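# Load three balls evenly onto a pivoting covered tray

## Task

A tray balanced on one pivot sits beneath a transparent cover; get exactly one ball into each of its three seats, for example by releasing balls through the chutes in the cover's roof. A ball released while its bottom is still higher than the chute's rim counts against the result. Uneven loading makes the tray tip at once and spill the balls, so the load must stay balanced. Arm bases, in metres, with heading in degrees counter-clockwise from +x: arm1 at x=+0.37 y=+0.18 z=+0.99 heading -166; arm2 at x=-0.80 y=+1.01 z=+1.04 heading -45; arm3 at x=-0.95 y=-0.22 z=+1.02 heading +68. At the end every gripper must have released and every arm moved away; balls count only if they stay seated with no robot holding them.

## Robot and tools

Setup: three identical i2rt Big YAM arms, arm1, arm2 and arm3. Each has six revolute joints, a two-finger gripper and a fisheye wrist camera (arm1_cam_wrist, arm2_cam_wrist, arm3_cam_wrist). Two fixed room cameras, cam_high and cam_low, also watch the scene. The hand reaches roughly 1.0 m from the joint1 axis. The arms act independently; if one stalls, the others keep moving.

Frame: a single scene frame with its origin on the floor and +z up. The hand point is midway between the fingertips. Its z axis runs along the fingers, and its y axis is the direction in which the fingers open and close. Base positions and headings are listed in the task. Calibration data for the cameras (intrinsics, distortion, world-to-camera transforms) can be a little off in each scene. A result with pictures lists any camera whose numbers changed. Wrist camera poses are derived from the reported joint angles, so they carry extra error.

Tool execute_actions: the argument actions is a list holding exactly one action, or none. An empty list only reports state and images. An action is an object keyed by arm name, and each arm takes a joints object. Every value is an absolute target, never an offset. Units are radians, except gripper_m, which is metres. Ranges, with the tolerance for counting as reached:
- joint1_rad -2.879 to 2.879 (±0.045): rotation about the base. Positive is counter-clockwise seen from above, and 0 points the arm along the base heading.
- joint2_rad 0 to 3.141 (±0.14): shoulder. At 0 the upper arm lies roughly level, pointing back; increasing values raise it and then swing it forward.
- joint3_rad 0 to 3.019 (±0.09): elbow. At 0 it is fully folded; increasing values open it.
- joint4_rad -1.692 to 1.57 (±0.055): hand pitch. Positive tilts the fingers up.
- joint5_rad -1.57 to 1.57 (±0.03): sideways hand swing. Positive goes to the arm's right.
- joint6_rad -2.094 to 2.094 (±0.035): hand roll. Positive is clockwise when viewed from behind the hand.
- gripper_m 0 to 0.093 (±0.003): the gap between the fingertips. Each finger pad can push about 50 to 62 N.
All arms in one action start together but may finish at different times. No action runs longer than 15 s. Joints run at different speeds, so the hand can sweep a wide path between postures. A joint or arm left out of an action may still be driving toward its earlier target. An unknown key or an out-of-range number rejects the whole call, and nothing moves. The optional cameras list picks which images come back: omitted, null or ["all"] returns every camera, and [] returns none.

Tool wait(seconds, 0 to 10): commands nothing new and returns state and images. Tool zoom_image(camera, region=[x0,y0,x1,y1] in pixels from the top-left, at most 504x504): enlarges part of that camera's latest full image. Tool read_manual only returns licence text. Tool finished_scene(scene) closes the current scene for good and reports success. Call it only after everything is released and stable.

Reading results: each result gives joint_positions, joint torques (noisy and offset, not a reliable sign of contact) and joint_status. In joint_status, off_target means the joint stopped short and may still be pushing. contact_stop and time_out mean the joint now holds where it stopped; a timed-out joint may keep pushing toward a target clamped near its position. not_followed, usually shown with a cause line, means a self or inter-arm clearance check blocked that arm's joint targets. The gripper still acts, and blocked targets may be retried on later actions. on_its_own lists behaviour the call did not command, and "held at" there is the target, not the actual position. To ease a stuck push, send the joint its reported position. A very small change from the current position may produce no motion. A joint holding a load can slowly sink. MOTOR HOT appears from 85 °C. At 100 °C an OVER-TEMPERATURE FAULT releases that arm and its gripper, so the arm drops. Afterwards the affected keys show limit_stop_at_motor_heat, and you need to resend the targets. A reported stop cancels the remaining motion calls in that reply.

Cautions: the arms do not stop on contact and can push hard, which also heats motors. Squeezing two robots together hard ends the run, and a hard hit can too. The clearance check may react late and does not cover fingers, gripper housings or wrist cameras. Nothing in the state reports robot-to-robot contact. Don't knock items out of the work area. Avoid drops, slips, slams and forceful pushes. Lower each ball until its underside is at or below the chute rim before opening the gripper. Keep the tray balanced: a single off-centre ball can tip it. Small disturbances may occasionally nudge loose objects. The robot keeps holding the last command while you think, so long replies leave it waiting in place.

Each tool is called after "Emit:" by a JSON object that holds its "op" and its "data".

## Session

Emit:
{"op": "execute_actions", "data": {"actions": []}}

Scene clock: 0.00 s.
Joint torques (N m, as the arm reports them, + toward a larger angle): no reading
Motor temperatures (°C, as the motors report them): arm1=[19 21 22 22 19 23] | arm2=[20 21 20 19 23 21] | arm3=[21 21 22 22 20 19]
arm1.joint_positions: joint1_rad=-0.068 joint2_rad=+0.440 joint3_rad=+1.383 joint4_rad=-1.281 joint5_rad=+0.228 joint6_rad=+0.314 gripper_m=+0.094
arm1.joint_status: not commanded
arm1.hand: x=+0.2076 y=+0.1897 z=+1.5728 quat_wxyz=(-0.046, -0.805, +0.119, +0.580) (m; scene frame)
arm2.joint_positions: joint1_rad=-0.466 joint2_rad=+0.236 joint3_rad=+1.422 joint4_rad=-1.607 joint5_rad=-0.070 joint6_rad=+0.008 gripper_m=+0.094
arm2.joint_status: not commanded
arm2.hand: x=-0.7764 y=+0.9690 z=+1.5737 quat_wxyz=(-0.455, -0.484, -0.689, +0.289) (m; scene frame)
arm3.joint_positions: joint1_rad=+0.326 joint2_rad=+0.472 joint3_rad=+1.640 joint4_rad=-1.525 joint5_rad=+0.310 joint6_rad=+0.123 gripper_m=+0.094
arm3.joint_status: not commanded
arm3.hand: x=-0.8837 y=-0.1296 z=+1.6456 quat_wxyz=(-0.472, +0.451, -0.686, -0.321) (m; scene frame)
pictures: arm1_cam_wrist, arm2_cam_wrist, arm3_cam_wrist, cam_high, cam_low
Images, in order (width x height): arm1_cam_wrist 616x616, arm2_cam_wrist 616x616, arm3_cam_wrist 616x616, cam_high 672x504, cam_low 672x504.

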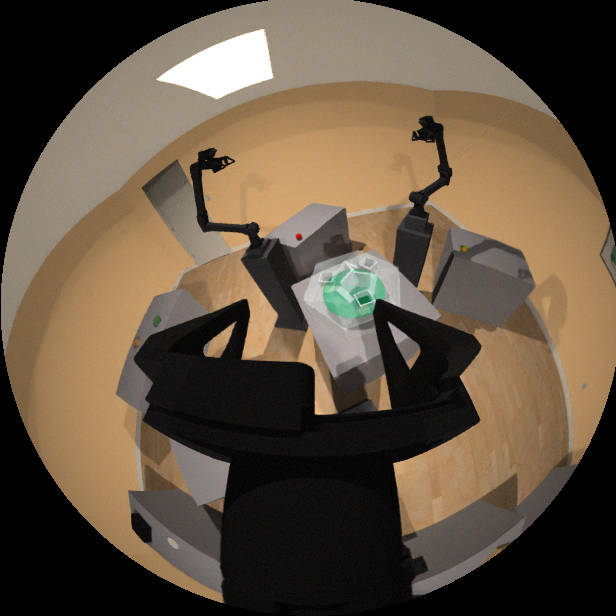

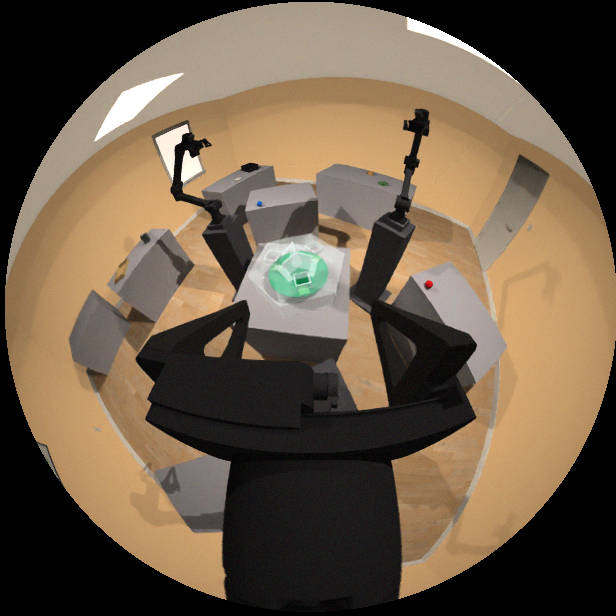

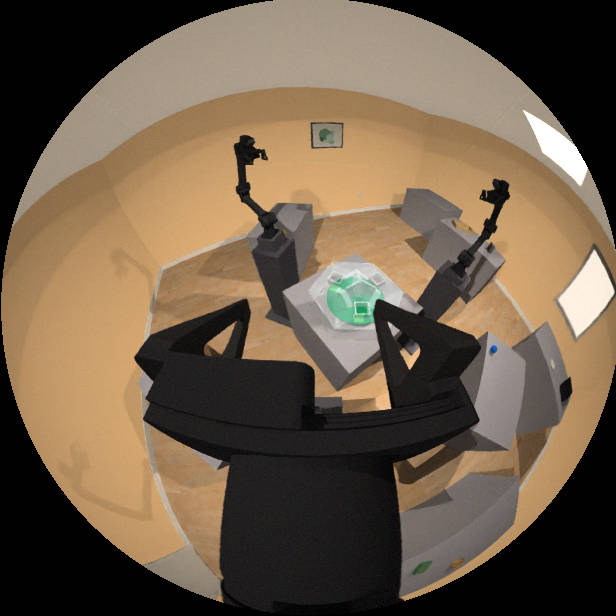

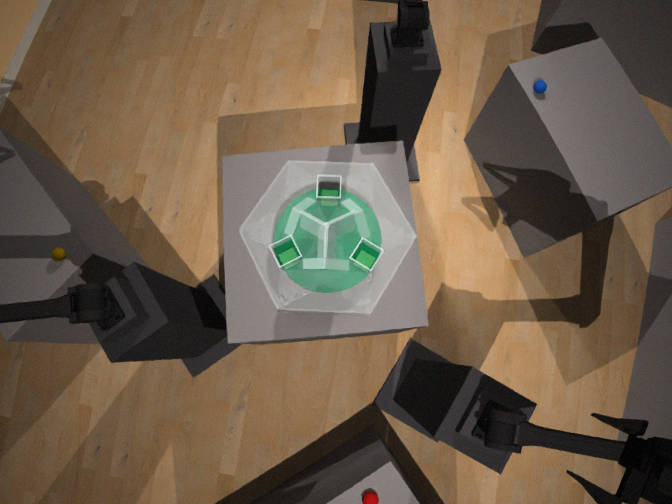

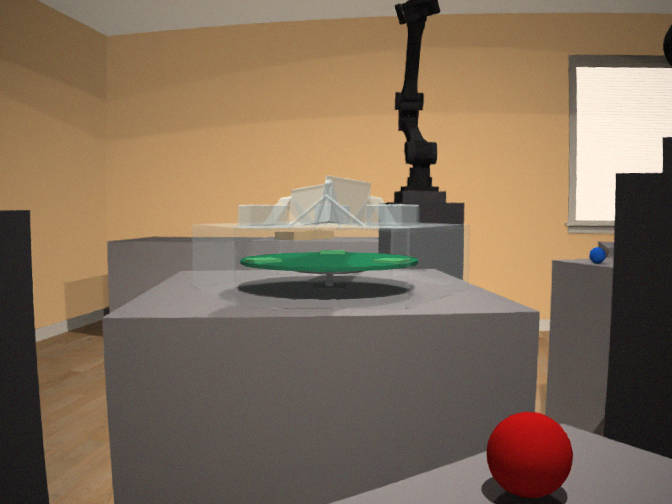

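Emit:
{"op": "zoom_image", "data": {"camera": "cam_high", "region": [230, 150, 430, 320]}}

Emit:
{"op": "zoom_image", "data": {"camera": "cam_low", "region": [180, 160, 480, 320]}}

Region (230, 150, 430, 320) of cam_high's 672x504 image, scaled by 2.520, with more detail than that image has; it fills the top 428 rows of this view, and the rest is white.

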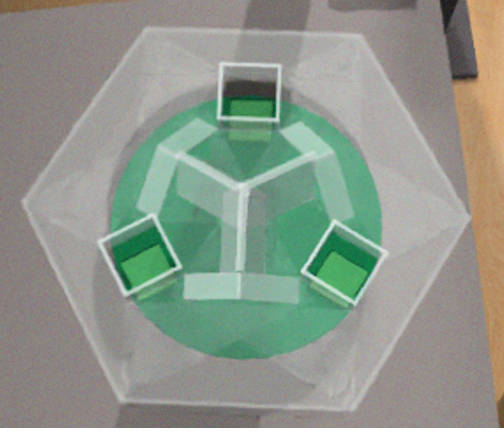

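Region (180, 160, 480, 320) of cam_low's 672x504 image, scaled by 1.680, with more detail than that image has; it fills the top 269 rows of this view, and the rest is white.

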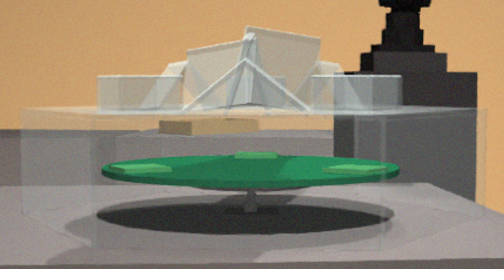

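Emit:
{"op": "execute_actions", "data": {"actions": [{"arm1":{"joints":{"joint1_rad":1.41,"joint2_rad":2.292,"joint3_rad":1.758,"joint4_rad":-1.037,"joint5_rad":0,"joint6_rad":0}},"arm2":{"joints":{"joint1_rad":1.977,"joint2_rad":1.95,"joint3_rad":0.926,"joint4_rad":-0.547,"joint5_rad":0,"joint6_rad":0}},"arm3":{"joints":{"joint1_rad":1.29,"joint2_rad":1.976,"joint3_rad":1.045,"joint4_rad":-0.64,"joint5_rad":0,"joint6_rad":0}}}]}}

Scene clock: 3.47 s.
Joint torques (N m, as the arm reports them, + toward a larger angle): arm1=[  0.74 -16.85   8.44   0.09  -0.16  -0.24] | arm2=[  0.86 -11.01   4.53   0.67   0.    -0.04] | arm3=[ -0.56 -15.87   5.55   0.85   0.1   -0.06]
Motor temperatures (°C, as the motors report them): arm1=[19 21 23 22 19 23] | arm2=[20 21 21 19 23 21] | arm3=[21 21 23 22 20 19]
arm1.joint_positions: joint1_rad=+1.406 joint2_rad=+2.289 joint3_rad=+1.736 joint4_rad=-1.037 joint5_rad=-0.001 joint6_rad=+0.011 gripper_m=+0.094
arm1.joint_status: all done
arm1.hand: x=+0.4251 y=-0.4564 z=+0.9106 quat_wxyz=(+0.008, -0.682, -0.731, -0.010) (m; scene frame)
arm2.joint_positions: joint1_rad=+1.979 joint2_rad=+1.938 joint3_rad=+0.933 joint4_rad=-0.556 joint5_rad=+0.001 joint6_rad=+0.008 gripper_m=+0.094
arm2.joint_status: all done
arm2.hand: x=-0.6362 y=+1.4056 z=+0.9322 quat_wxyz=(-0.009, +0.556, -0.831, -0.007) (m; scene frame)
arm3.joint_positions: joint1_rad=+1.299 joint2_rad=+1.986 joint3_rad=+1.039 joint4_rad=-0.650 joint5_rad=+0.000 joint6_rad=+0.010 gripper_m=+0.094
arm3.joint_status: all done
arm3.hand: x=-1.3076 y=+0.0560 z=+0.9100 quat_wxyz=(+0.012, +0.944, -0.329, +0.009) (m; scene frame)
pictures: arm1_cam_wrist, arm2_cam_wrist, arm3_cam_wrist, cam_high, cam_low
camera_calibration (this result's frames):
arm1_cam_wrist: T_world_to_cam=[[-0.997772, -0.0657527, -0.0112771, 0.403651], [-0.0591684, 0.794116, 0.604879, -0.157393], [-0.0308172, 0.604199, -0.796238, 1.13658], [0, 0, 0, 1]] pos_world=[0.428466, -0.535192, 1.00475]
arm2_cam_wrist: T_world_to_cam=[[0.926482, -0.376102, 0.0133407, 1.10616], [-0.315587, -0.757122, 0.57199, 0.332282], [-0.205026, -0.534148, -0.820152, 1.51116], [0, 0, 0, 1]] pos_world=[-0.61015, 1.47479, 1.03456]
arm3_cam_wrist: T_world_to_cam=[[0.628358, 0.77788, -0.00830609, 0.781241], [0.619647, -0.494028, 0.609897, 0.286475], [0.470323, -0.388381, -0.792437, 1.48174], [0, 0, 0, 1]] pos_world=[-1.36531, 0.109294, 1.00595]
Images, in order (width x height): arm1_cam_wrist 616x616, arm2_cam_wrist 616x616, arm3_cam_wrist 616x616, cam_high 672x504, cam_low 672x504.

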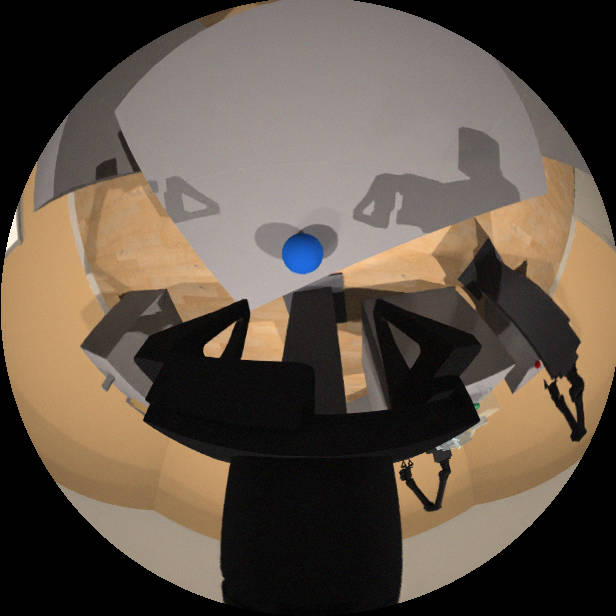

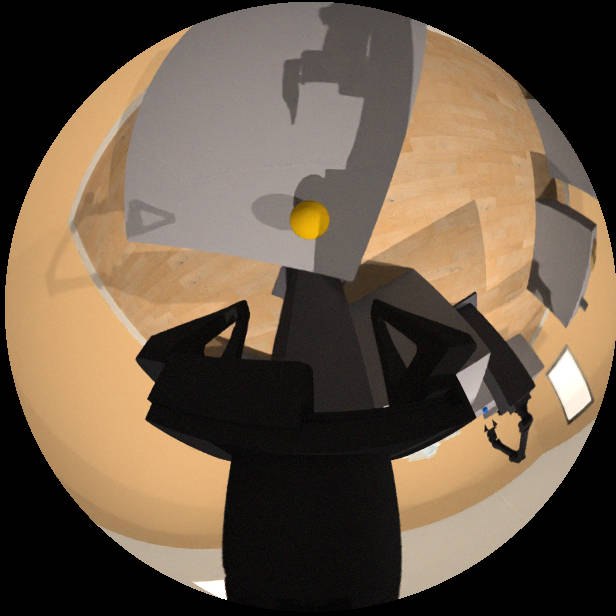

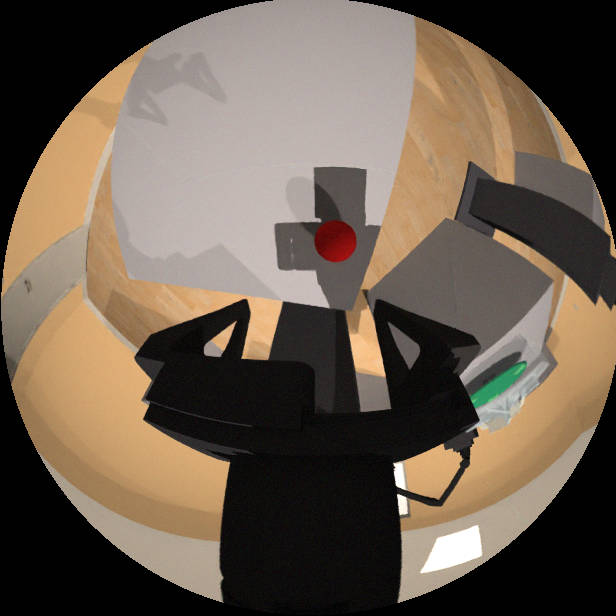

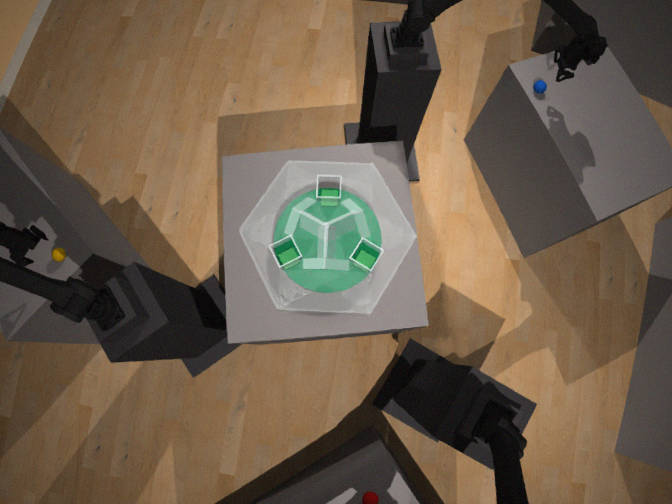

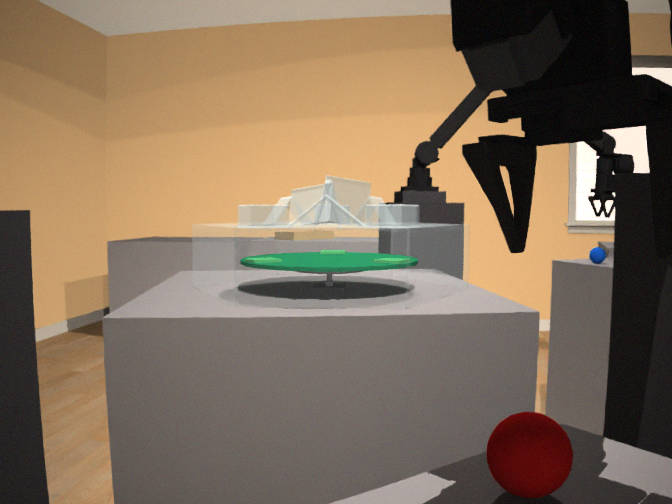

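Emit:
{"op": "execute_actions", "data": {"actions": [{"arm1":{"joints":{"joint1_rad":1.428,"joint2_rad":2.415,"joint3_rad":1.695,"joint4_rad":-0.833}},"arm2":{"joints":{"joint1_rad":1.972,"joint2_rad":2.284,"joint3_rad":1.106,"joint4_rad":-0.39}},"arm3":{"joints":{"joint1_rad":1.212,"joint2_rad":2.21,"joint3_rad":1.08,"joint4_rad":-0.42}}}], "cameras": ["arm1_cam_wrist","arm2_cam_wrist","arm3_cam_wrist","cam_low"]}}

Scene clock: 5.57 s.
Joint torques (N m, as the arm reports them, + toward a larger angle): arm1=[  0.69 -18.76   7.06   0.77  -0.16  -0.24] | arm2=[  0.44 -14.1    4.12   0.46   0.    -0.04] | arm3=[  0.6  -18.09   4.43   0.92   0.09  -0.07]
Motor temperatures (°C, as the motors report them): arm1=[19 22 23 22 19 23] | arm2=[20 21 21 19 23 21] | arm3=[21 21 23 22 20 19]
arm1.joint_positions: joint1_rad=+1.425 joint2_rad=+2.430 joint3_rad=+1.682 joint4_rad=-0.851 joint5_rad=-0.001 joint6_rad=+0.011 gripper_m=+0.094
arm1.joint_status: all done
arm1.hand: x=+0.4359 y=-0.4381 z=+0.8067 quat_wxyz=(+0.012, -0.675, -0.737, -0.013) (m; scene frame)
arm2.joint_positions: joint1_rad=+1.979 joint2_rad=+2.283 joint3_rad=+1.101 joint4_rad=-0.397 joint5_rad=+0.001 joint6_rad=+0.008 gripper_m=+0.094
arm2.joint_status: all done
arm2.hand: x=-0.6227 y=+1.4399 z=+0.8149 quat_wxyz=(-0.002, +0.556, -0.831, -0.002) (m; scene frame)
arm3.joint_positions: joint1_rad=+1.203 joint2_rad=+2.230 joint3_rad=+1.069 joint4_rad=-0.431 joint5_rad=+0.000 joint6_rad=+0.009 gripper_m=+0.094
arm3.joint_status: all done
arm3.hand: x=-1.2810 y=+0.0881 z=+0.8075 quat_wxyz=(+0.012, +0.927, -0.374, +0.007) (m; scene frame)
pictures: arm1_cam_wrist, arm2_cam_wrist, arm3_cam_wrist, cam_low
camera_calibration (this result's frames):
arm1_cam_wrist: T_world_to_cam=[[-0.996343, -0.0846947, -0.0112853, 0.405549], [-0.07386, 0.787323, 0.6121, -0.110845], [-0.0429565, 0.610696, -0.790699, 1.04688], [0, 0, 0, 1]] pos_world=[0.440849, -0.517704, 0.900189]
arm2_cam_wrist: T_world_to_cam=[[0.926591, -0.375834, 0.0133592, 1.1078], [-0.311734, -0.747718, 0.586294, 0.406802], [-0.21036, -0.547419, -0.809988, 1.4436], [0, 0, 0, 1]] pos_world=[-0.595988, 1.51078, 0.915998]
arm3_cam_wrist: T_world_to_cam=[[0.699604, 0.714482, -0.00835914, 0.835576], [0.57106, -0.55206, 0.607552, 0.293057], [0.42947, -0.429819, -0.794236, 1.35324], [0, 0, 0, 1]] pos_world=[-1.3331, 0.146429, 0.903727]
Images, in order (width x height): arm1_cam_wrist 616x616, arm2_cam_wrist 616x616, arm3_cam_wrist 616x616, cam_low 672x504.

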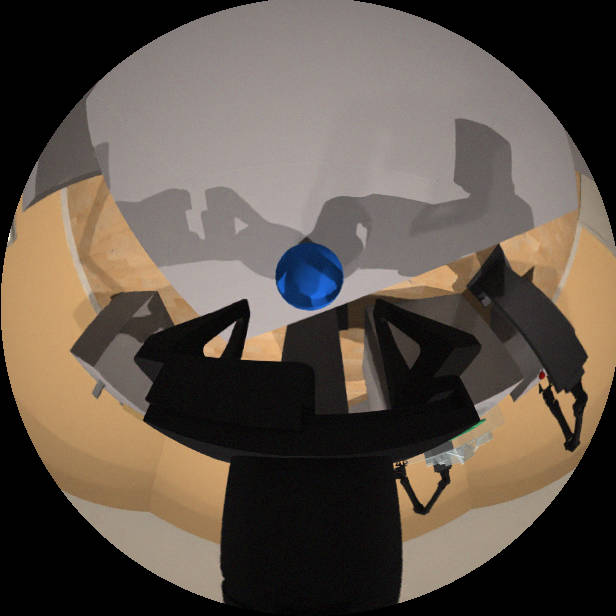

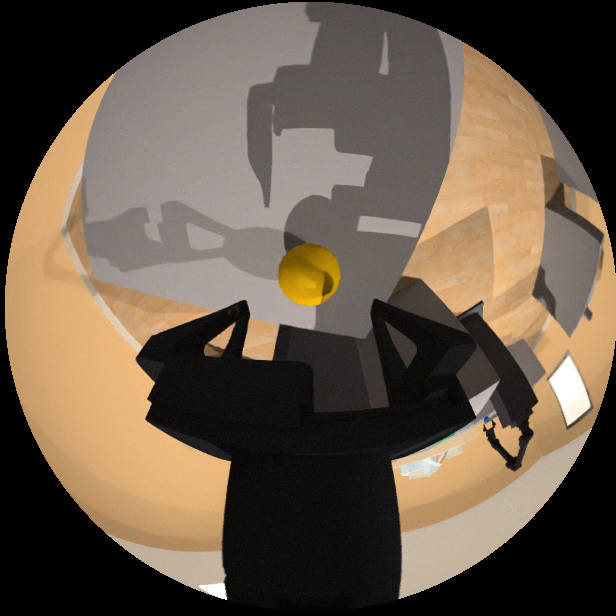

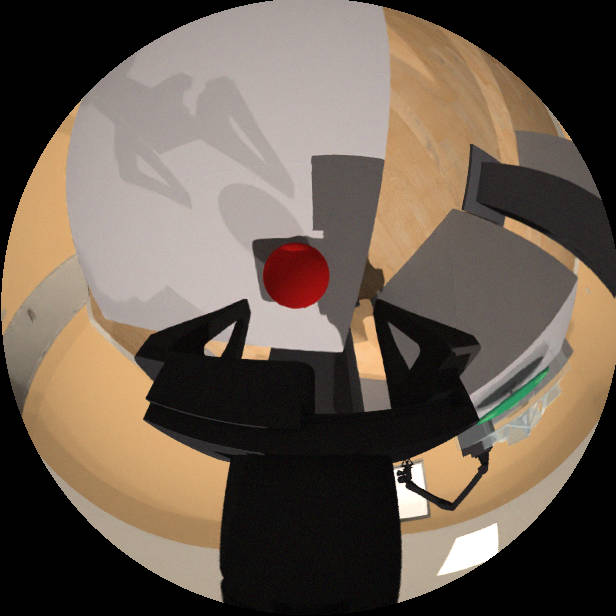

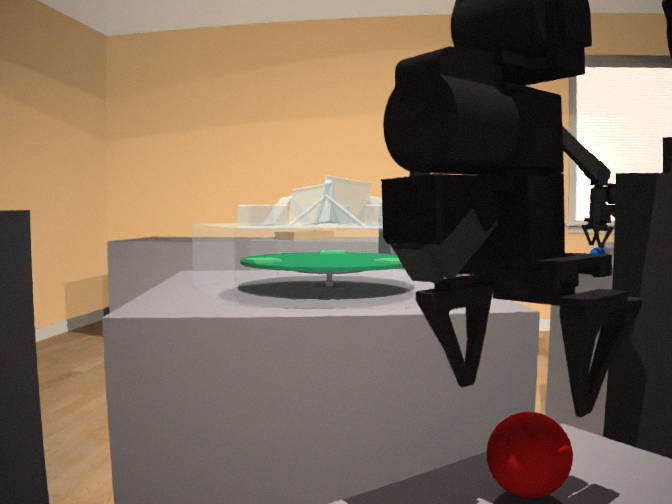

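Emit:
{"op": "execute_actions", "data": {"actions": [{"arm1":{"joints":{"joint2_rad":2.495,"joint3_rad":1.722,"joint4_rad":-0.755}},"arm2":{"joints":{"joint2_rad":2.405,"joint3_rad":1.157,"joint4_rad":-0.311}},"arm3":{"joints":{"joint1_rad":1.228,"joint2_rad":2.32,"joint3_rad":1.122,"joint4_rad":-0.334}}}], "cameras": ["arm1_cam_wrist","arm2_cam_wrist","arm3_cam_wrist","cam_low"]}}

Scene clock: 6.83 s.
Joint torques (N m, as the arm reports them, + toward a larger angle): arm1=[  0.42 -17.42   7.98   0.78  -0.16  -0.24] | arm2=[  0.5  -13.35   3.7    0.69   0.    -0.04] | arm3=[  0.3  -17.06   3.96   0.88   0.09  -0.08]
Motor temperatures (°C, as the motors report them): arm1=[19 22 24 22 19 23] | arm2=[20 22 21 19 23 21] | arm3=[21 22 23 22 20 19]
arm1.joint_positions: joint1_rad=+1.425 joint2_rad=+2.490 joint3_rad=+1.690 joint4_rad=-0.774 joint5_rad=-0.001 joint6_rad=+0.011 gripper_m=+0.094
arm1.joint_status: all done
arm1.hand: x=+0.4363 y=-0.4412 z=+0.7726 quat_wxyz=(+0.002, -0.675, -0.738, -0.005) (m; scene frame)
arm2.joint_positions: joint1_rad=+1.979 joint2_rad=+2.392 joint3_rad=+1.150 joint4_rad=-0.322 joint5_rad=+0.001 joint6_rad=+0.008 gripper_m=+0.094
arm2.joint_status: all done
arm2.hand: x=-0.6199 y=+1.4471 z=+0.7731 quat_wxyz=(-0.008, +0.556, -0.831, -0.007) (m; scene frame)
arm3.joint_positions: joint1_rad=+1.222 joint2_rad=+2.323 joint3_rad=+1.113 joint4_rad=-0.343 joint5_rad=+0.000 joint6_rad=+0.009 gripper_m=+0.094
arm3.joint_status: all done
arm3.hand: x=-1.2982 y=+0.0913 z=+0.7726 quat_wxyz=(+0.005, +0.931, -0.365, -0.011) (m; scene frame)
pictures: arm1_cam_wrist, arm2_cam_wrist, arm3_cam_wrist, cam_low
camera_calibration (this result's frames):
arm1_cam_wrist: T_world_to_cam=[[-0.996321, -0.0849067, -0.0116506, 0.405492], [-0.0753045, 0.802413, 0.591999, -0.0646372], [-0.0409161, 0.590699, -0.805854, 1.02384], [0, 0, 0, 1]] pos_world=[0.441024, -0.518485, 0.868054]
arm2_cam_wrist: T_world_to_cam=[[0.926494, -0.376073, 0.0133429, 1.1088], [-0.315172, -0.756111, 0.573553, 0.457476], [-0.205609, -0.535599, -0.81906, 1.40707], [0, 0, 0, 1]] pos_world=[-0.593805, 1.51651, 0.87529]
arm3_cam_wrist: T_world_to_cam=[[0.686078, 0.727472, -0.00903559, 0.826849], [0.598129, -0.556938, 0.576248, 0.385637], [0.414172, -0.400755, -0.817225, 1.32955], [0, 0, 0, 1]] pos_world=[-1.34861, 0.14609, 0.87179]
Images, in order (width x height): arm1_cam_wrist 616x616, arm2_cam_wrist 616x616, arm3_cam_wrist 616x616, cam_low 672x504.

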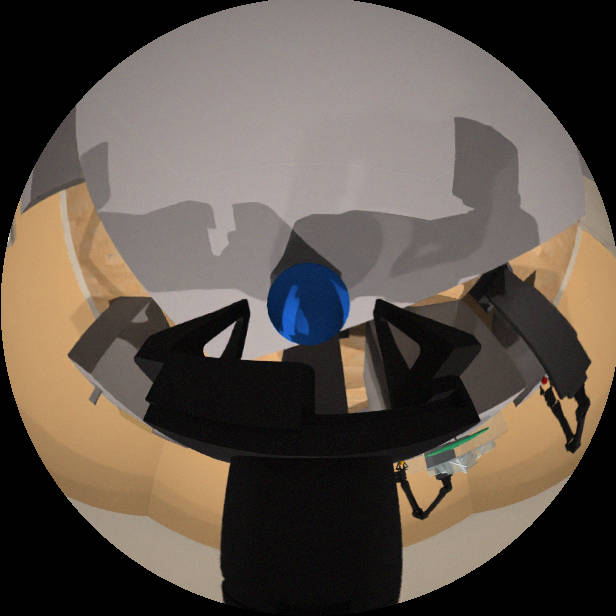

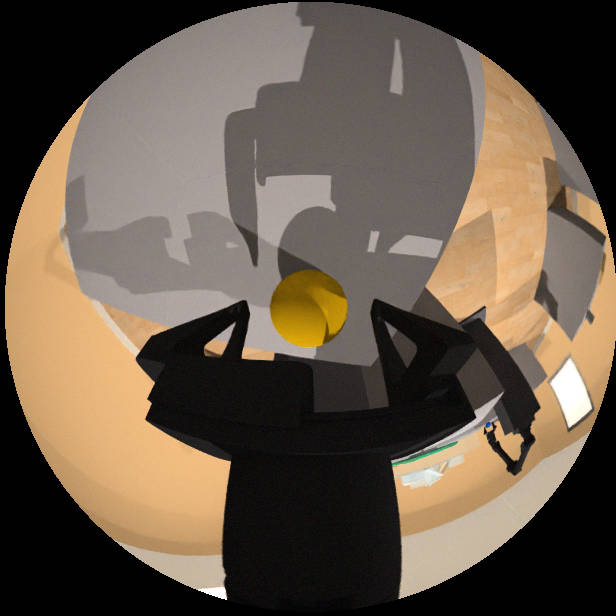

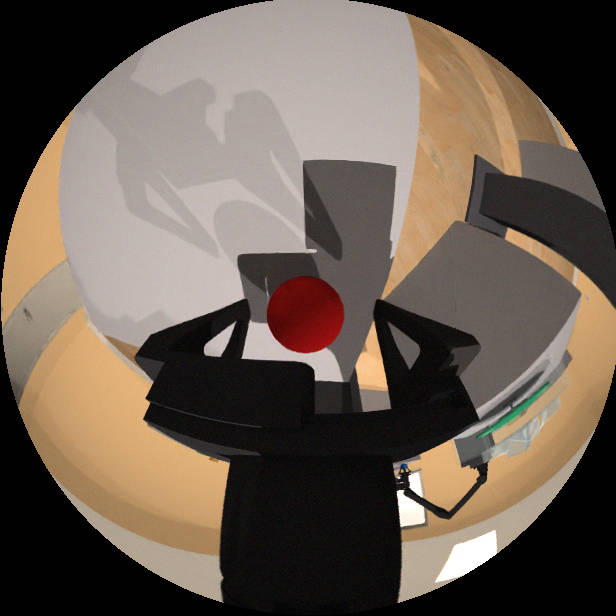

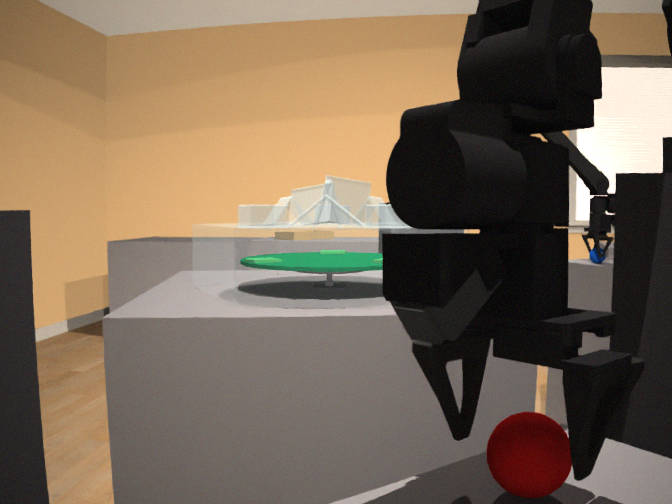

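Emit:
{"op": "execute_actions", "data": {"actions": [{"arm1":{"joints":{"joint2_rad":2.508,"joint4_rad":-0.735}},"arm2":{"joints":{"joint2_rad":2.425}},"arm3":{"joints":{"joint1_rad":1.236,"joint2_rad":2.343}}}], "cameras": ["arm1_cam_wrist","arm2_cam_wrist","arm3_cam_wrist"]}}

Scene clock: 7.60 s.
Joint torques (N m, as the arm reports them, + toward a larger angle): arm1=[  0.49 -16.27   7.94   0.89  -0.16  -0.24] | arm2=[  0.57 -12.32   3.7    0.72   0.    -0.04] | arm3=[  0.72 -15.78   3.83   0.89   0.09  -0.07]
Motor temperatures (°C, as the motors report them): arm1=[19 22 24 22 19 23] | arm2=[20 22 21 19 23 21] | arm3=[21 22 23 22 20 19]
arm1.joint_positions: joint1_rad=+1.425 joint2_rad=+2.490 joint3_rad=+1.690 joint4_rad=-0.754 joint5_rad=-0.001 joint6_rad=+0.011 gripper_m=+0.094
arm1.joint_status: all done
arm1.hand: x=+0.4368 y=-0.4461 z=+0.7724 quat_wxyz=(-0.005, -0.675, -0.738, +0.002) (m; scene frame)
arm2.joint_positions: joint1_rad=+1.979 joint2_rad=+2.394 joint3_rad=+1.150 joint4_rad=-0.322 joint5_rad=+0.001 joint6_rad=+0.008 gripper_m=+0.094
arm2.joint_status: all done
arm2.hand: x=-0.6203 y=+1.4462 z=+0.7718 quat_wxyz=(-0.007, +0.556, -0.831, -0.006) (m; scene frame)
arm3.joint_positions: joint1_rad=+1.226 joint2_rad=+2.333 joint3_rad=+1.113 joint4_rad=-0.343 joint5_rad=+0.000 joint6_rad=+0.009 gripper_m=+0.094
arm3.joint_status: all done
arm3.hand: x=-1.2969 y=+0.0873 z=+0.7684 quat_wxyz=(+0.007, +0.932, -0.363, -0.006) (m; scene frame)
pictures: arm1_cam_wrist, arm2_cam_wrist, arm3_cam_wrist
camera_calibration (this result's frames):
arm1_cam_wrist: T_world_to_cam=[[-0.996303, -0.0850802, -0.0119346, 0.405694], [-0.0764061, 0.813944, 0.575897, -0.0425352], [-0.0392833, 0.57468, -0.817435, 1.0276], [0, 0, 0, 1]] pos_world=[0.441311, -0.521401, 0.869331]
arm2_cam_wrist: T_world_to_cam=[[0.926511, -0.376032, 0.013346, 1.10876], [-0.314591, -0.754691, 0.575738, 0.453931], [-0.206424, -0.537626, -0.817525, 1.40671], [0, 0, 0, 1]] pos_world=[-0.594101, 1.51579, 0.873881]
arm3_cam_wrist: T_world_to_cam=[[0.682964, 0.730398, -0.00887518, 0.824357], [0.596477, -0.550645, 0.583956, 0.3765], [0.421633, -0.404115, -0.811737, 1.32976], [0, 0, 0, 1]] pos_world=[-1.34825, 0.142585, 0.866872]
Images, in order (width x height): arm1_cam_wrist 616x616, arm2_cam_wrist 616x616, arm3_cam_wrist 616x616.

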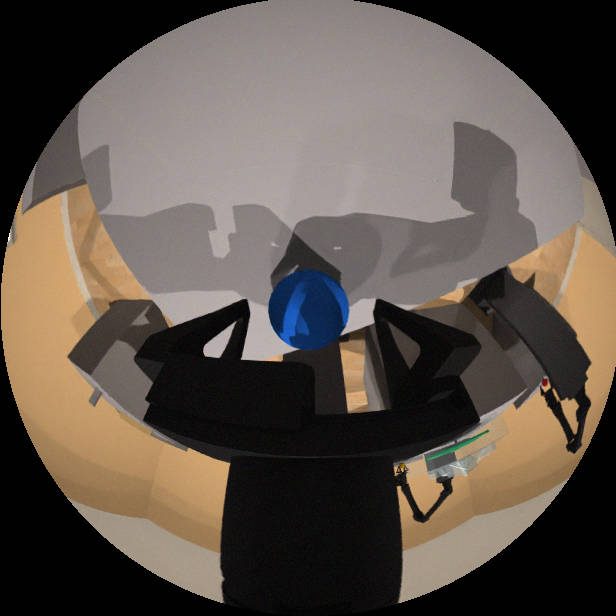

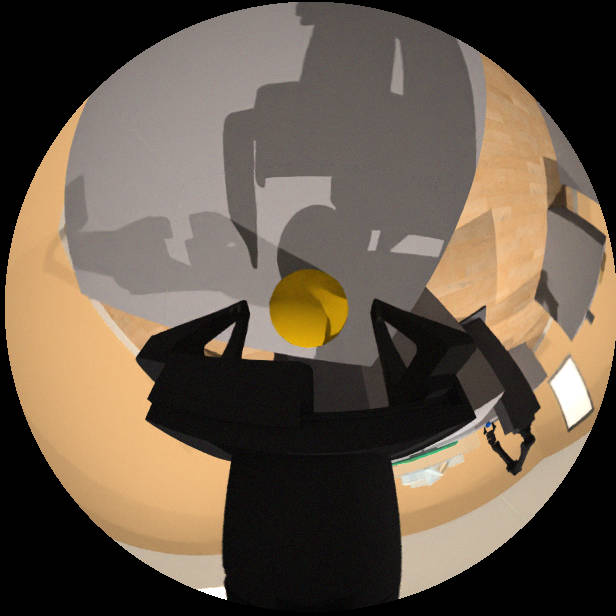

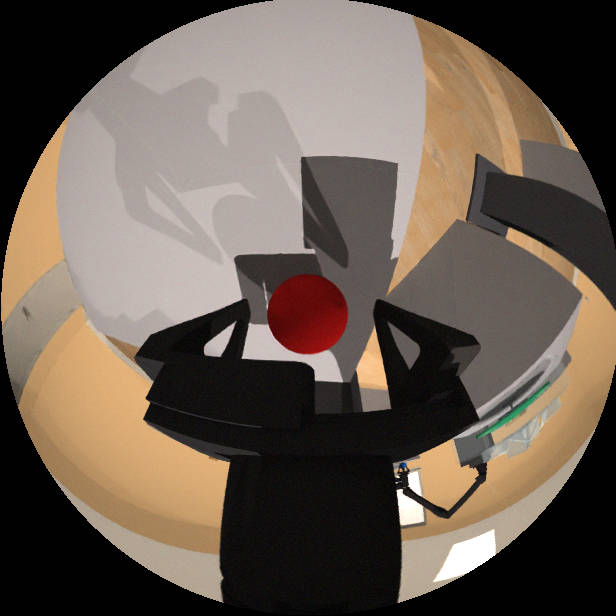

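Stiction is now taken up; nudge further.

Emit:
{"op": "execute_actions", "data": {"actions": [{"arm1":{"joints":{"joint2_rad":2.525}},"arm2":{"joints":{"joint2_rad":2.443}},"arm3":{"joints":{"joint2_rad":2.354}}}], "cameras": []}}

Scene clock: 8.37 s.
Joint torques (N m, as the arm reports them, + toward a larger angle): arm1=[  0.41 -16.11   8.06   0.81  -0.16  -0.25] | arm2=[  0.52 -12.4    3.49   0.69   0.    -0.04] | arm3=[  0.71 -15.67   3.7    0.86   0.1   -0.07]
Motor temperatures (°C, as the motors report them): arm1=[19 23 24 22 19 23] | arm2=[20 22 21 19 23 21] | arm3=[21 22 23 22 20 19]
arm1.joint_positions: joint1_rad=+1.425 joint2_rad=+2.510 joint3_rad=+1.690 joint4_rad=-0.754 joint5_rad=-0.001 joint6_rad=+0.011 gripper_m=+0.094
arm1.joint_status: all done
arm1.hand: x=+0.4361 y=-0.4390 z=+0.7604 quat_wxyz=(+0.002, -0.675, -0.738, -0.005) (m; scene frame)
arm2.joint_positions: joint1_rad=+1.979 joint2_rad=+2.418 joint3_rad=+1.150 joint4_rad=-0.322 joint5_rad=+0.001 joint6_rad=+0.008 gripper_m=+0.094
arm2.joint_status: all done
arm2.hand: x=-0.6239 y=+1.4374 z=+0.7612 quat_wxyz=(+0.003, +0.556, -0.831, +0.001) (m; scene frame)
arm3.joint_positions: joint1_rad=+1.226 joint2_rad=+2.345 joint3_rad=+1.113 joint4_rad=-0.343 joint5_rad=+0.000 joint6_rad=+0.009 gripper_m=+0.094
arm3.joint_status: all done
arm3.hand: x=-1.2937 y=+0.0843 z=+0.7632 quat_wxyz=(+0.009, +0.932, -0.363, -0.001) (m; scene frame)
pictures: none
No camera images: the call's "cameras" was empty. Leave "cameras" out to get every camera's image.

Emit:
{"op": "execute_actions", "data": {"actions": [{"arm1":{"joints":{"gripper_m":0.045,"joint4_rad":-0.72}},"arm2":{"joints":{"gripper_m":0.045}},"arm3":{"joints":{"gripper_m":0.045}}}], "cameras": ["arm1_cam_wrist","arm2_cam_wrist","arm3_cam_wrist","cam_low"]}}

Scene clock: 9.03 s.
Joint torques (N m, as the arm reports them, + toward a larger angle): arm1=[  0.46 -16.55   7.74   0.82  -0.18  -0.24] | arm2=[  0.52 -12.71   3.46   0.7    0.02  -0.04] | arm3=[  0.59 -15.85   3.74   0.85   0.09  -0.07]
Motor temperatures (°C, as the motors report them): arm1=[19 23 24 22 19 23] | arm2=[20 22 21 19 23 21] | arm3=[21 22 23 22 20 19]
arm1.joint_positions: joint1_rad=+1.425 joint2_rad=+2.510 joint3_rad=+1.690 joint4_rad=-0.737 joint5_rad=-0.001 joint6_rad=+0.011 gripper_m=+0.056
arm1.joint_status: gripper_m off_target (ended at +0.056, target +0.045); the others done
arm1.hand: x=+0.4364 y=-0.4429 z=+0.7601 quat_wxyz=(-0.003, -0.675, -0.738, +0.000) (m; scene frame)
arm2.joint_positions: joint1_rad=+1.979 joint2_rad=+2.418 joint3_rad=+1.150 joint4_rad=-0.322 joint5_rad=+0.001 joint6_rad=+0.008 gripper_m=+0.055
arm2.joint_status: gripper_m off_target (ended at +0.055, target +0.045)
arm2.hand: x=-0.6240 y=+1.4375 z=+0.7612 quat_wxyz=(+0.003, +0.556, -0.831, +0.000) (m; scene frame)
arm3.joint_positions: joint1_rad=+1.227 joint2_rad=+2.345 joint3_rad=+1.113 joint4_rad=-0.343 joint5_rad=-0.001 joint6_rad=+0.009 gripper_m=+0.055
arm3.joint_status: gripper_m off_target (ended at +0.055, target +0.045)
arm3.hand: x=-1.2937 y=+0.0840 z=+0.7630 quat_wxyz=(+0.009, +0.932, -0.363, -0.001) (m; scene frame)
pictures: arm1_cam_wrist, arm2_cam_wrist, arm3_cam_wrist, cam_low
camera_calibration (this result's frames):
arm1_cam_wrist: T_world_to_cam=[[-0.996278, -0.0854248, -0.0114967, 0.404978], [-0.0762837, 0.811745, 0.579008, -0.0414297], [-0.0401292, 0.57773, -0.815241, 1.01581], [0, 0, 0, 1]] pos_world=[0.441074, -0.518638, 0.856773]
arm2_cam_wrist: T_world_to_cam=[[0.926664, -0.375678, 0.0126051, 1.10921], [-0.308926, -0.742049, 0.594919, 0.423066], [-0.214145, -0.555184, -0.803687, 1.40249], [0, 0, 0, 1]] pos_world=[-0.596834, 1.50928, 0.861494]
arm3_cam_wrist: T_world_to_cam=[[0.682612, 0.730725, -0.00904825, 0.824212], [0.591619, -0.545313, 0.593818, 0.36161], [0.428983, -0.410701, -0.804548, 1.32725], [0, 0, 0, 1]] pos_world=[-1.34592, 0.140023, 0.860566]
Images, in order (width x height): arm1_cam_wrist 616x616, arm2_cam_wrist 616x616, arm3_cam_wrist 616x616, cam_low 672x504.

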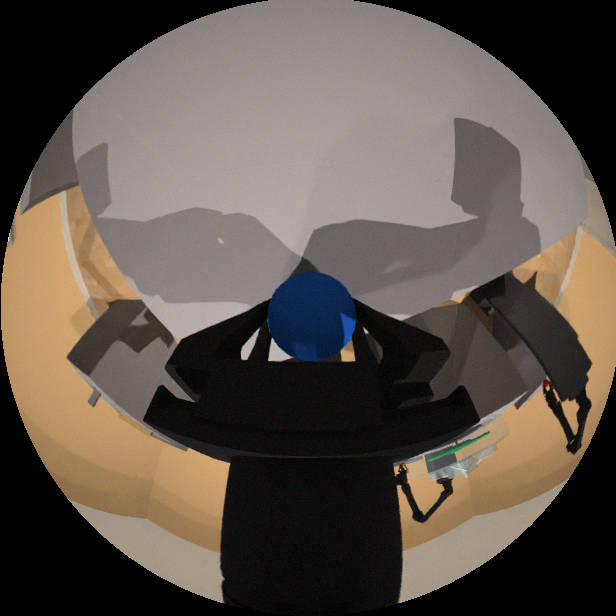

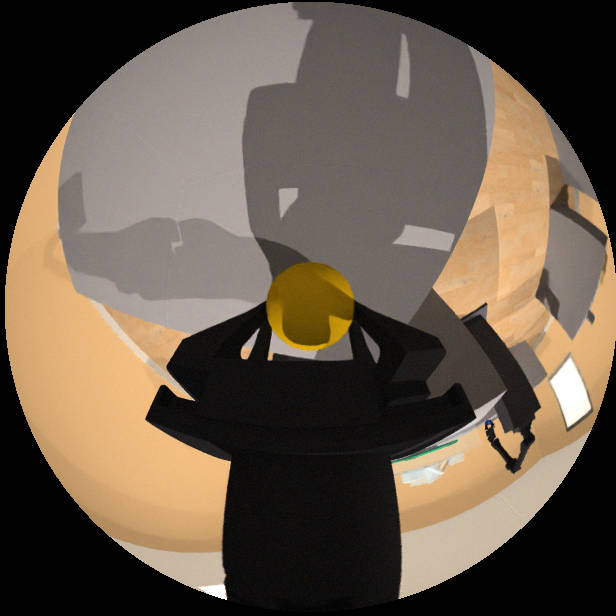

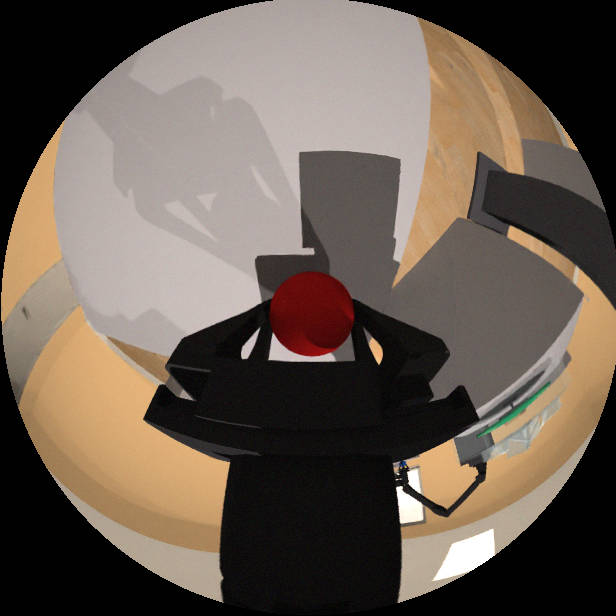

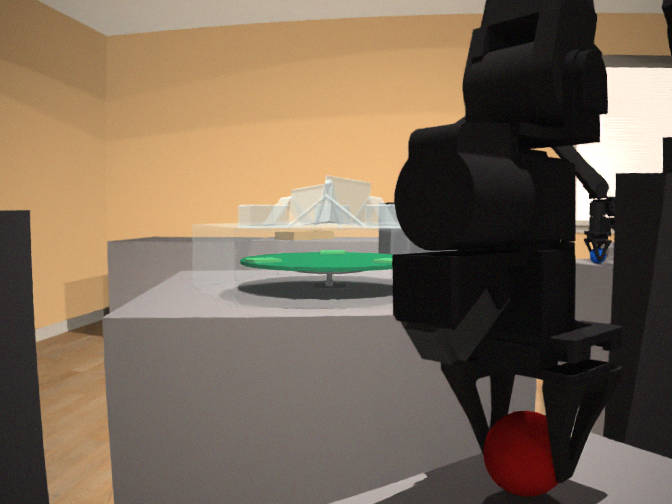

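Emit:
{"op": "execute_actions", "data": {"actions": [{"arm1":{"joints":{"joint1_rad":-0.562,"joint2_rad":1.709,"joint3_rad":1.24,"joint4_rad":-1.089,"joint6_rad":1.13}},"arm2":{"joints":{"joint1_rad":-0.265,"joint2_rad":1.783,"joint3_rad":1.167,"joint4_rad":-0.955,"joint6_rad":1.45}},"arm3":{"joints":{"joint1_rad":-0.428,"joint2_rad":1.75,"joint3_rad":1.195,"joint4_rad":-1.016,"joint6_rad":1.16}}}], "cameras": ["cam_high"]}}

Scene clock: 11.77 s.
Joint torques (N m, as the arm reports them, + toward a larger angle): arm1=[  0.37 -11.45   7.5   -0.57  -0.17   0.04] | arm2=[  1.24 -11.86   7.28  -0.21   0.12   0.19] | arm3=[  0.27 -15.1    7.41   0.1    0.1    0.13]
Motor temperatures (°C, as the motors report them): arm1=[19 23 24 22 19 23] | arm2=[20 22 21 19 23 21] | arm3=[21 22 23 22 20 19]
arm1.joint_positions: joint1_rad=-0.568 joint2_rad=+1.714 joint3_rad=+1.237 joint4_rad=-1.071 joint5_rad=+0.001 joint6_rad=+1.117 gripper_m=+0.056
arm1.joint_status: all done
arm1.hand: x=-0.0891 y=+0.3385 z=+1.0651 quat_wxyz=(+0.000, -0.752, +0.659, +0.012) (m; scene frame)
arm2.joint_positions: joint1_rad=-0.271 joint2_rad=+1.774 joint3_rad=+1.169 joint4_rad=-0.943 joint5_rad=+0.001 joint6_rad=+1.435 gripper_m=+0.055
arm2.joint_status: all done
arm2.hand: x=-0.5626 y=+0.5835 z=+1.0548 quat_wxyz=(-0.005, -0.949, -0.316, -0.005) (m; scene frame)
arm3.joint_positions: joint1_rad=-0.437 joint2_rad=+1.755 joint3_rad=+1.192 joint4_rad=-1.006 joint5_rad=+0.002 joint6_rad=+1.149 gripper_m=+0.055
arm3.joint_status: all done
arm3.hand: x=-0.5939 y=+0.1039 z=+1.0481 quat_wxyz=(+0.003, -0.201, -0.979, +0.008) (m; scene frame)
pictures: cam_high
Images, in order (width x height): cam_high 672x504.

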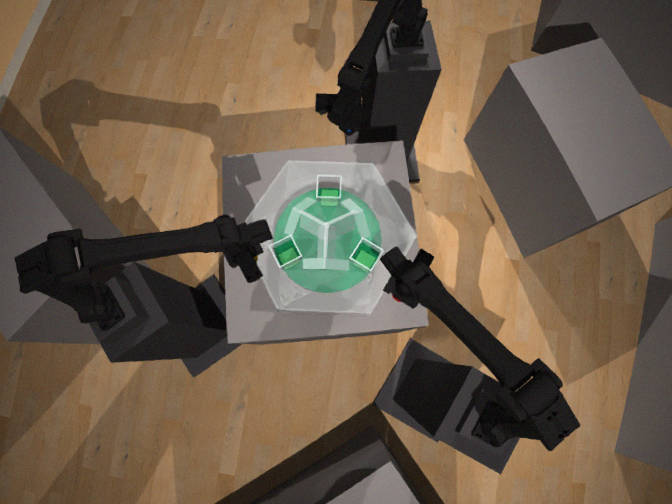

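Emit:
{"op": "execute_actions", "data": {"actions": [{"arm1":{"joints":{"joint2_rad":2.205,"joint3_rad":1.895,"joint4_rad":-1.245}},"arm2":{"joints":{"joint1_rad":-0.248,"joint2_rad":2.074,"joint3_rad":1.52,"joint4_rad":-1.015}},"arm3":{"joints":{"joint1_rad":-0.414,"joint2_rad":2.21,"joint3_rad":1.85,"joint4_rad":-1.195}}}]}}

Scene clock: 13.43 s.
Joint torques (N m, as the arm reports them, + toward a larger angle): arm1=[  0.45 -18.8   10.91  -0.63  -0.17   0.04] | arm2=[  1.96 -16.5   11.08  -0.14   0.11   0.19] | arm3=[  0.17 -23.06  10.85   0.5    0.1    0.13]
Motor temperatures (°C, as the motors report them): arm1=[19 23 25 22 19 23] | arm2=[20 22 22 19 23 21] | arm3=[21 23 24 22 20 19]
arm1.joint_positions: joint1_rad=-0.568 joint2_rad=+2.225 joint3_rad=+1.846 joint4_rad=-1.228 joint5_rad=+0.001 joint6_rad=+1.118 gripper_m=+0.056
arm1.joint_status: all done
arm1.hand: x=-0.2445 y=+0.3911 z=+0.9934 quat_wxyz=(+0.011, -0.751, +0.660, -0.015) (m; scene frame)
arm2.joint_positions: joint1_rad=-0.261 joint2_rad=+2.074 joint3_rad=+1.476 joint4_rad=-1.007 joint5_rad=+0.001 joint6_rad=+1.436 gripper_m=+0.055
arm2.joint_status: all done
arm2.hand: x=-0.5155 y=+0.5111 z=+0.9982 quat_wxyz=(+0.022, -0.947, -0.320, +0.000) (m; scene frame)
arm3.joint_positions: joint1_rad=-0.421 joint2_rad=+2.223 joint3_rad=+1.815 joint4_rad=-1.199 joint5_rad=+0.002 joint6_rad=+1.151 gripper_m=+0.055
arm3.joint_status: all done
arm3.hand: x=-0.4795 y=+0.2234 z=+0.9976 quat_wxyz=(+0.014, -0.194, -0.981, +0.023) (m; scene frame)
pictures: arm1_cam_wrist, arm2_cam_wrist, arm3_cam_wrist, cam_high, cam_low
camera_calibration (this result's frames):
arm1_cam_wrist: T_world_to_cam=[[0.99154, 0.126406, 0.029493, 0.16293], [0.0848846, -0.803361, 0.589411, -0.244768], [0.0981989, -0.581921, -0.807295, 1.17631], [0, 0, 0, 1]] pos_world=[-0.256287, 0.467285, 1.08909]
arm2_cam_wrist: T_world_to_cam=[[-0.612012, 0.788731, 0.0578417, -0.775846], [0.652319, 0.462106, 0.600781, -0.497528], [0.447125, 0.405416, -0.797319, 0.945459], [0, 0, 0, 1]] pos_world=[-0.573019, 0.45854, 1.09761]
arm3_cam_wrist: T_world_to_cam=[[-0.386705, -0.920336, 0.0586519, -0.0428043], [-0.721208, 0.341446, 0.602722, -1.01985], [-0.574734, 0.190776, -0.795793, 0.599528], [0, 0, 0, 1]] pos_world=[-0.407508, 0.194455, 1.0943]
Images, in order (width x height): arm1_cam_wrist 616x616, arm2_cam_wrist 616x616, arm3_cam_wrist 616x616, cam_high 672x504, cam_low 672x504.

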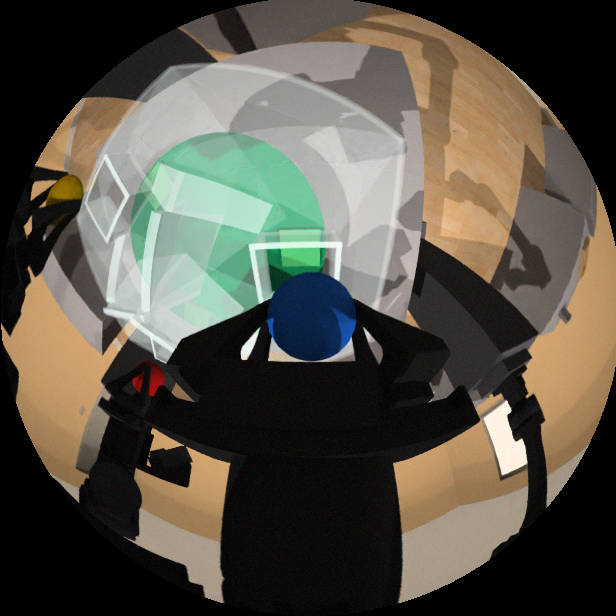

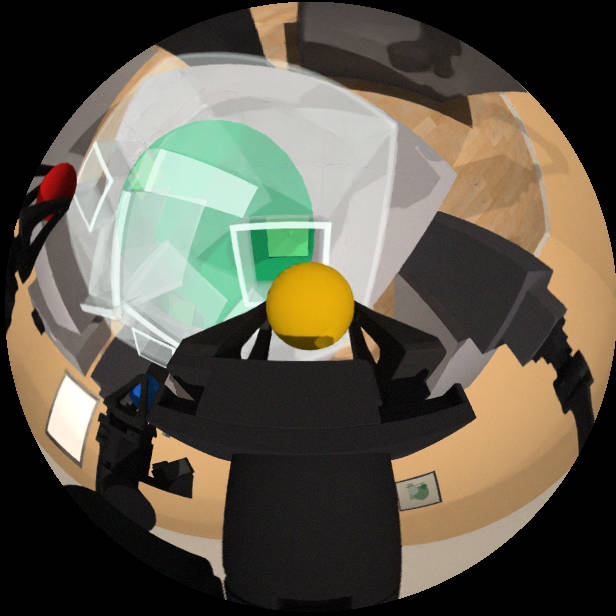

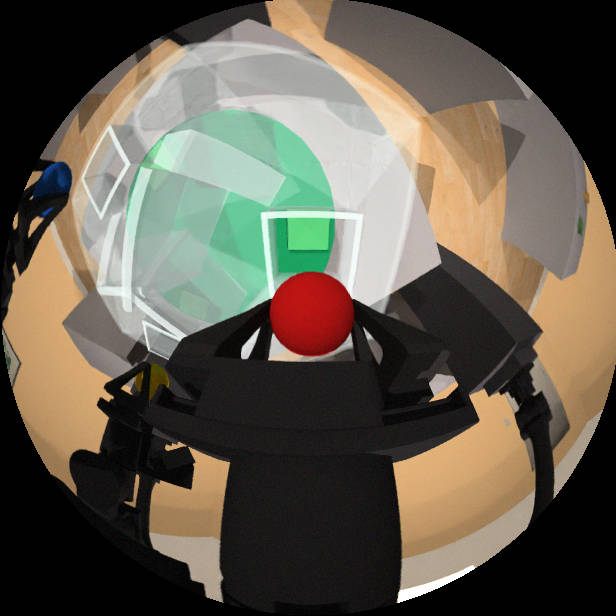

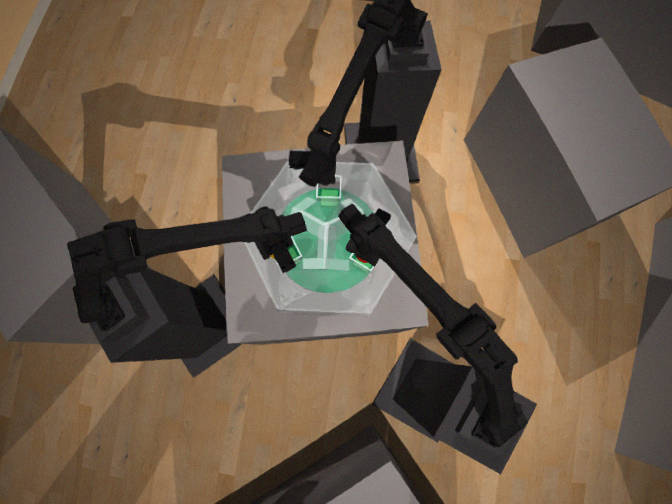

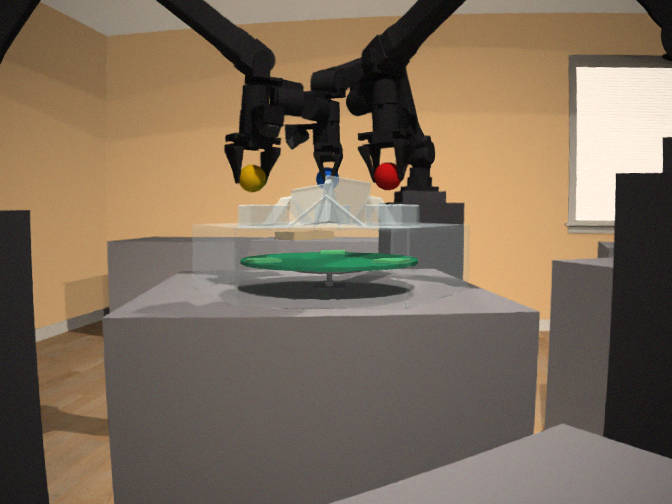

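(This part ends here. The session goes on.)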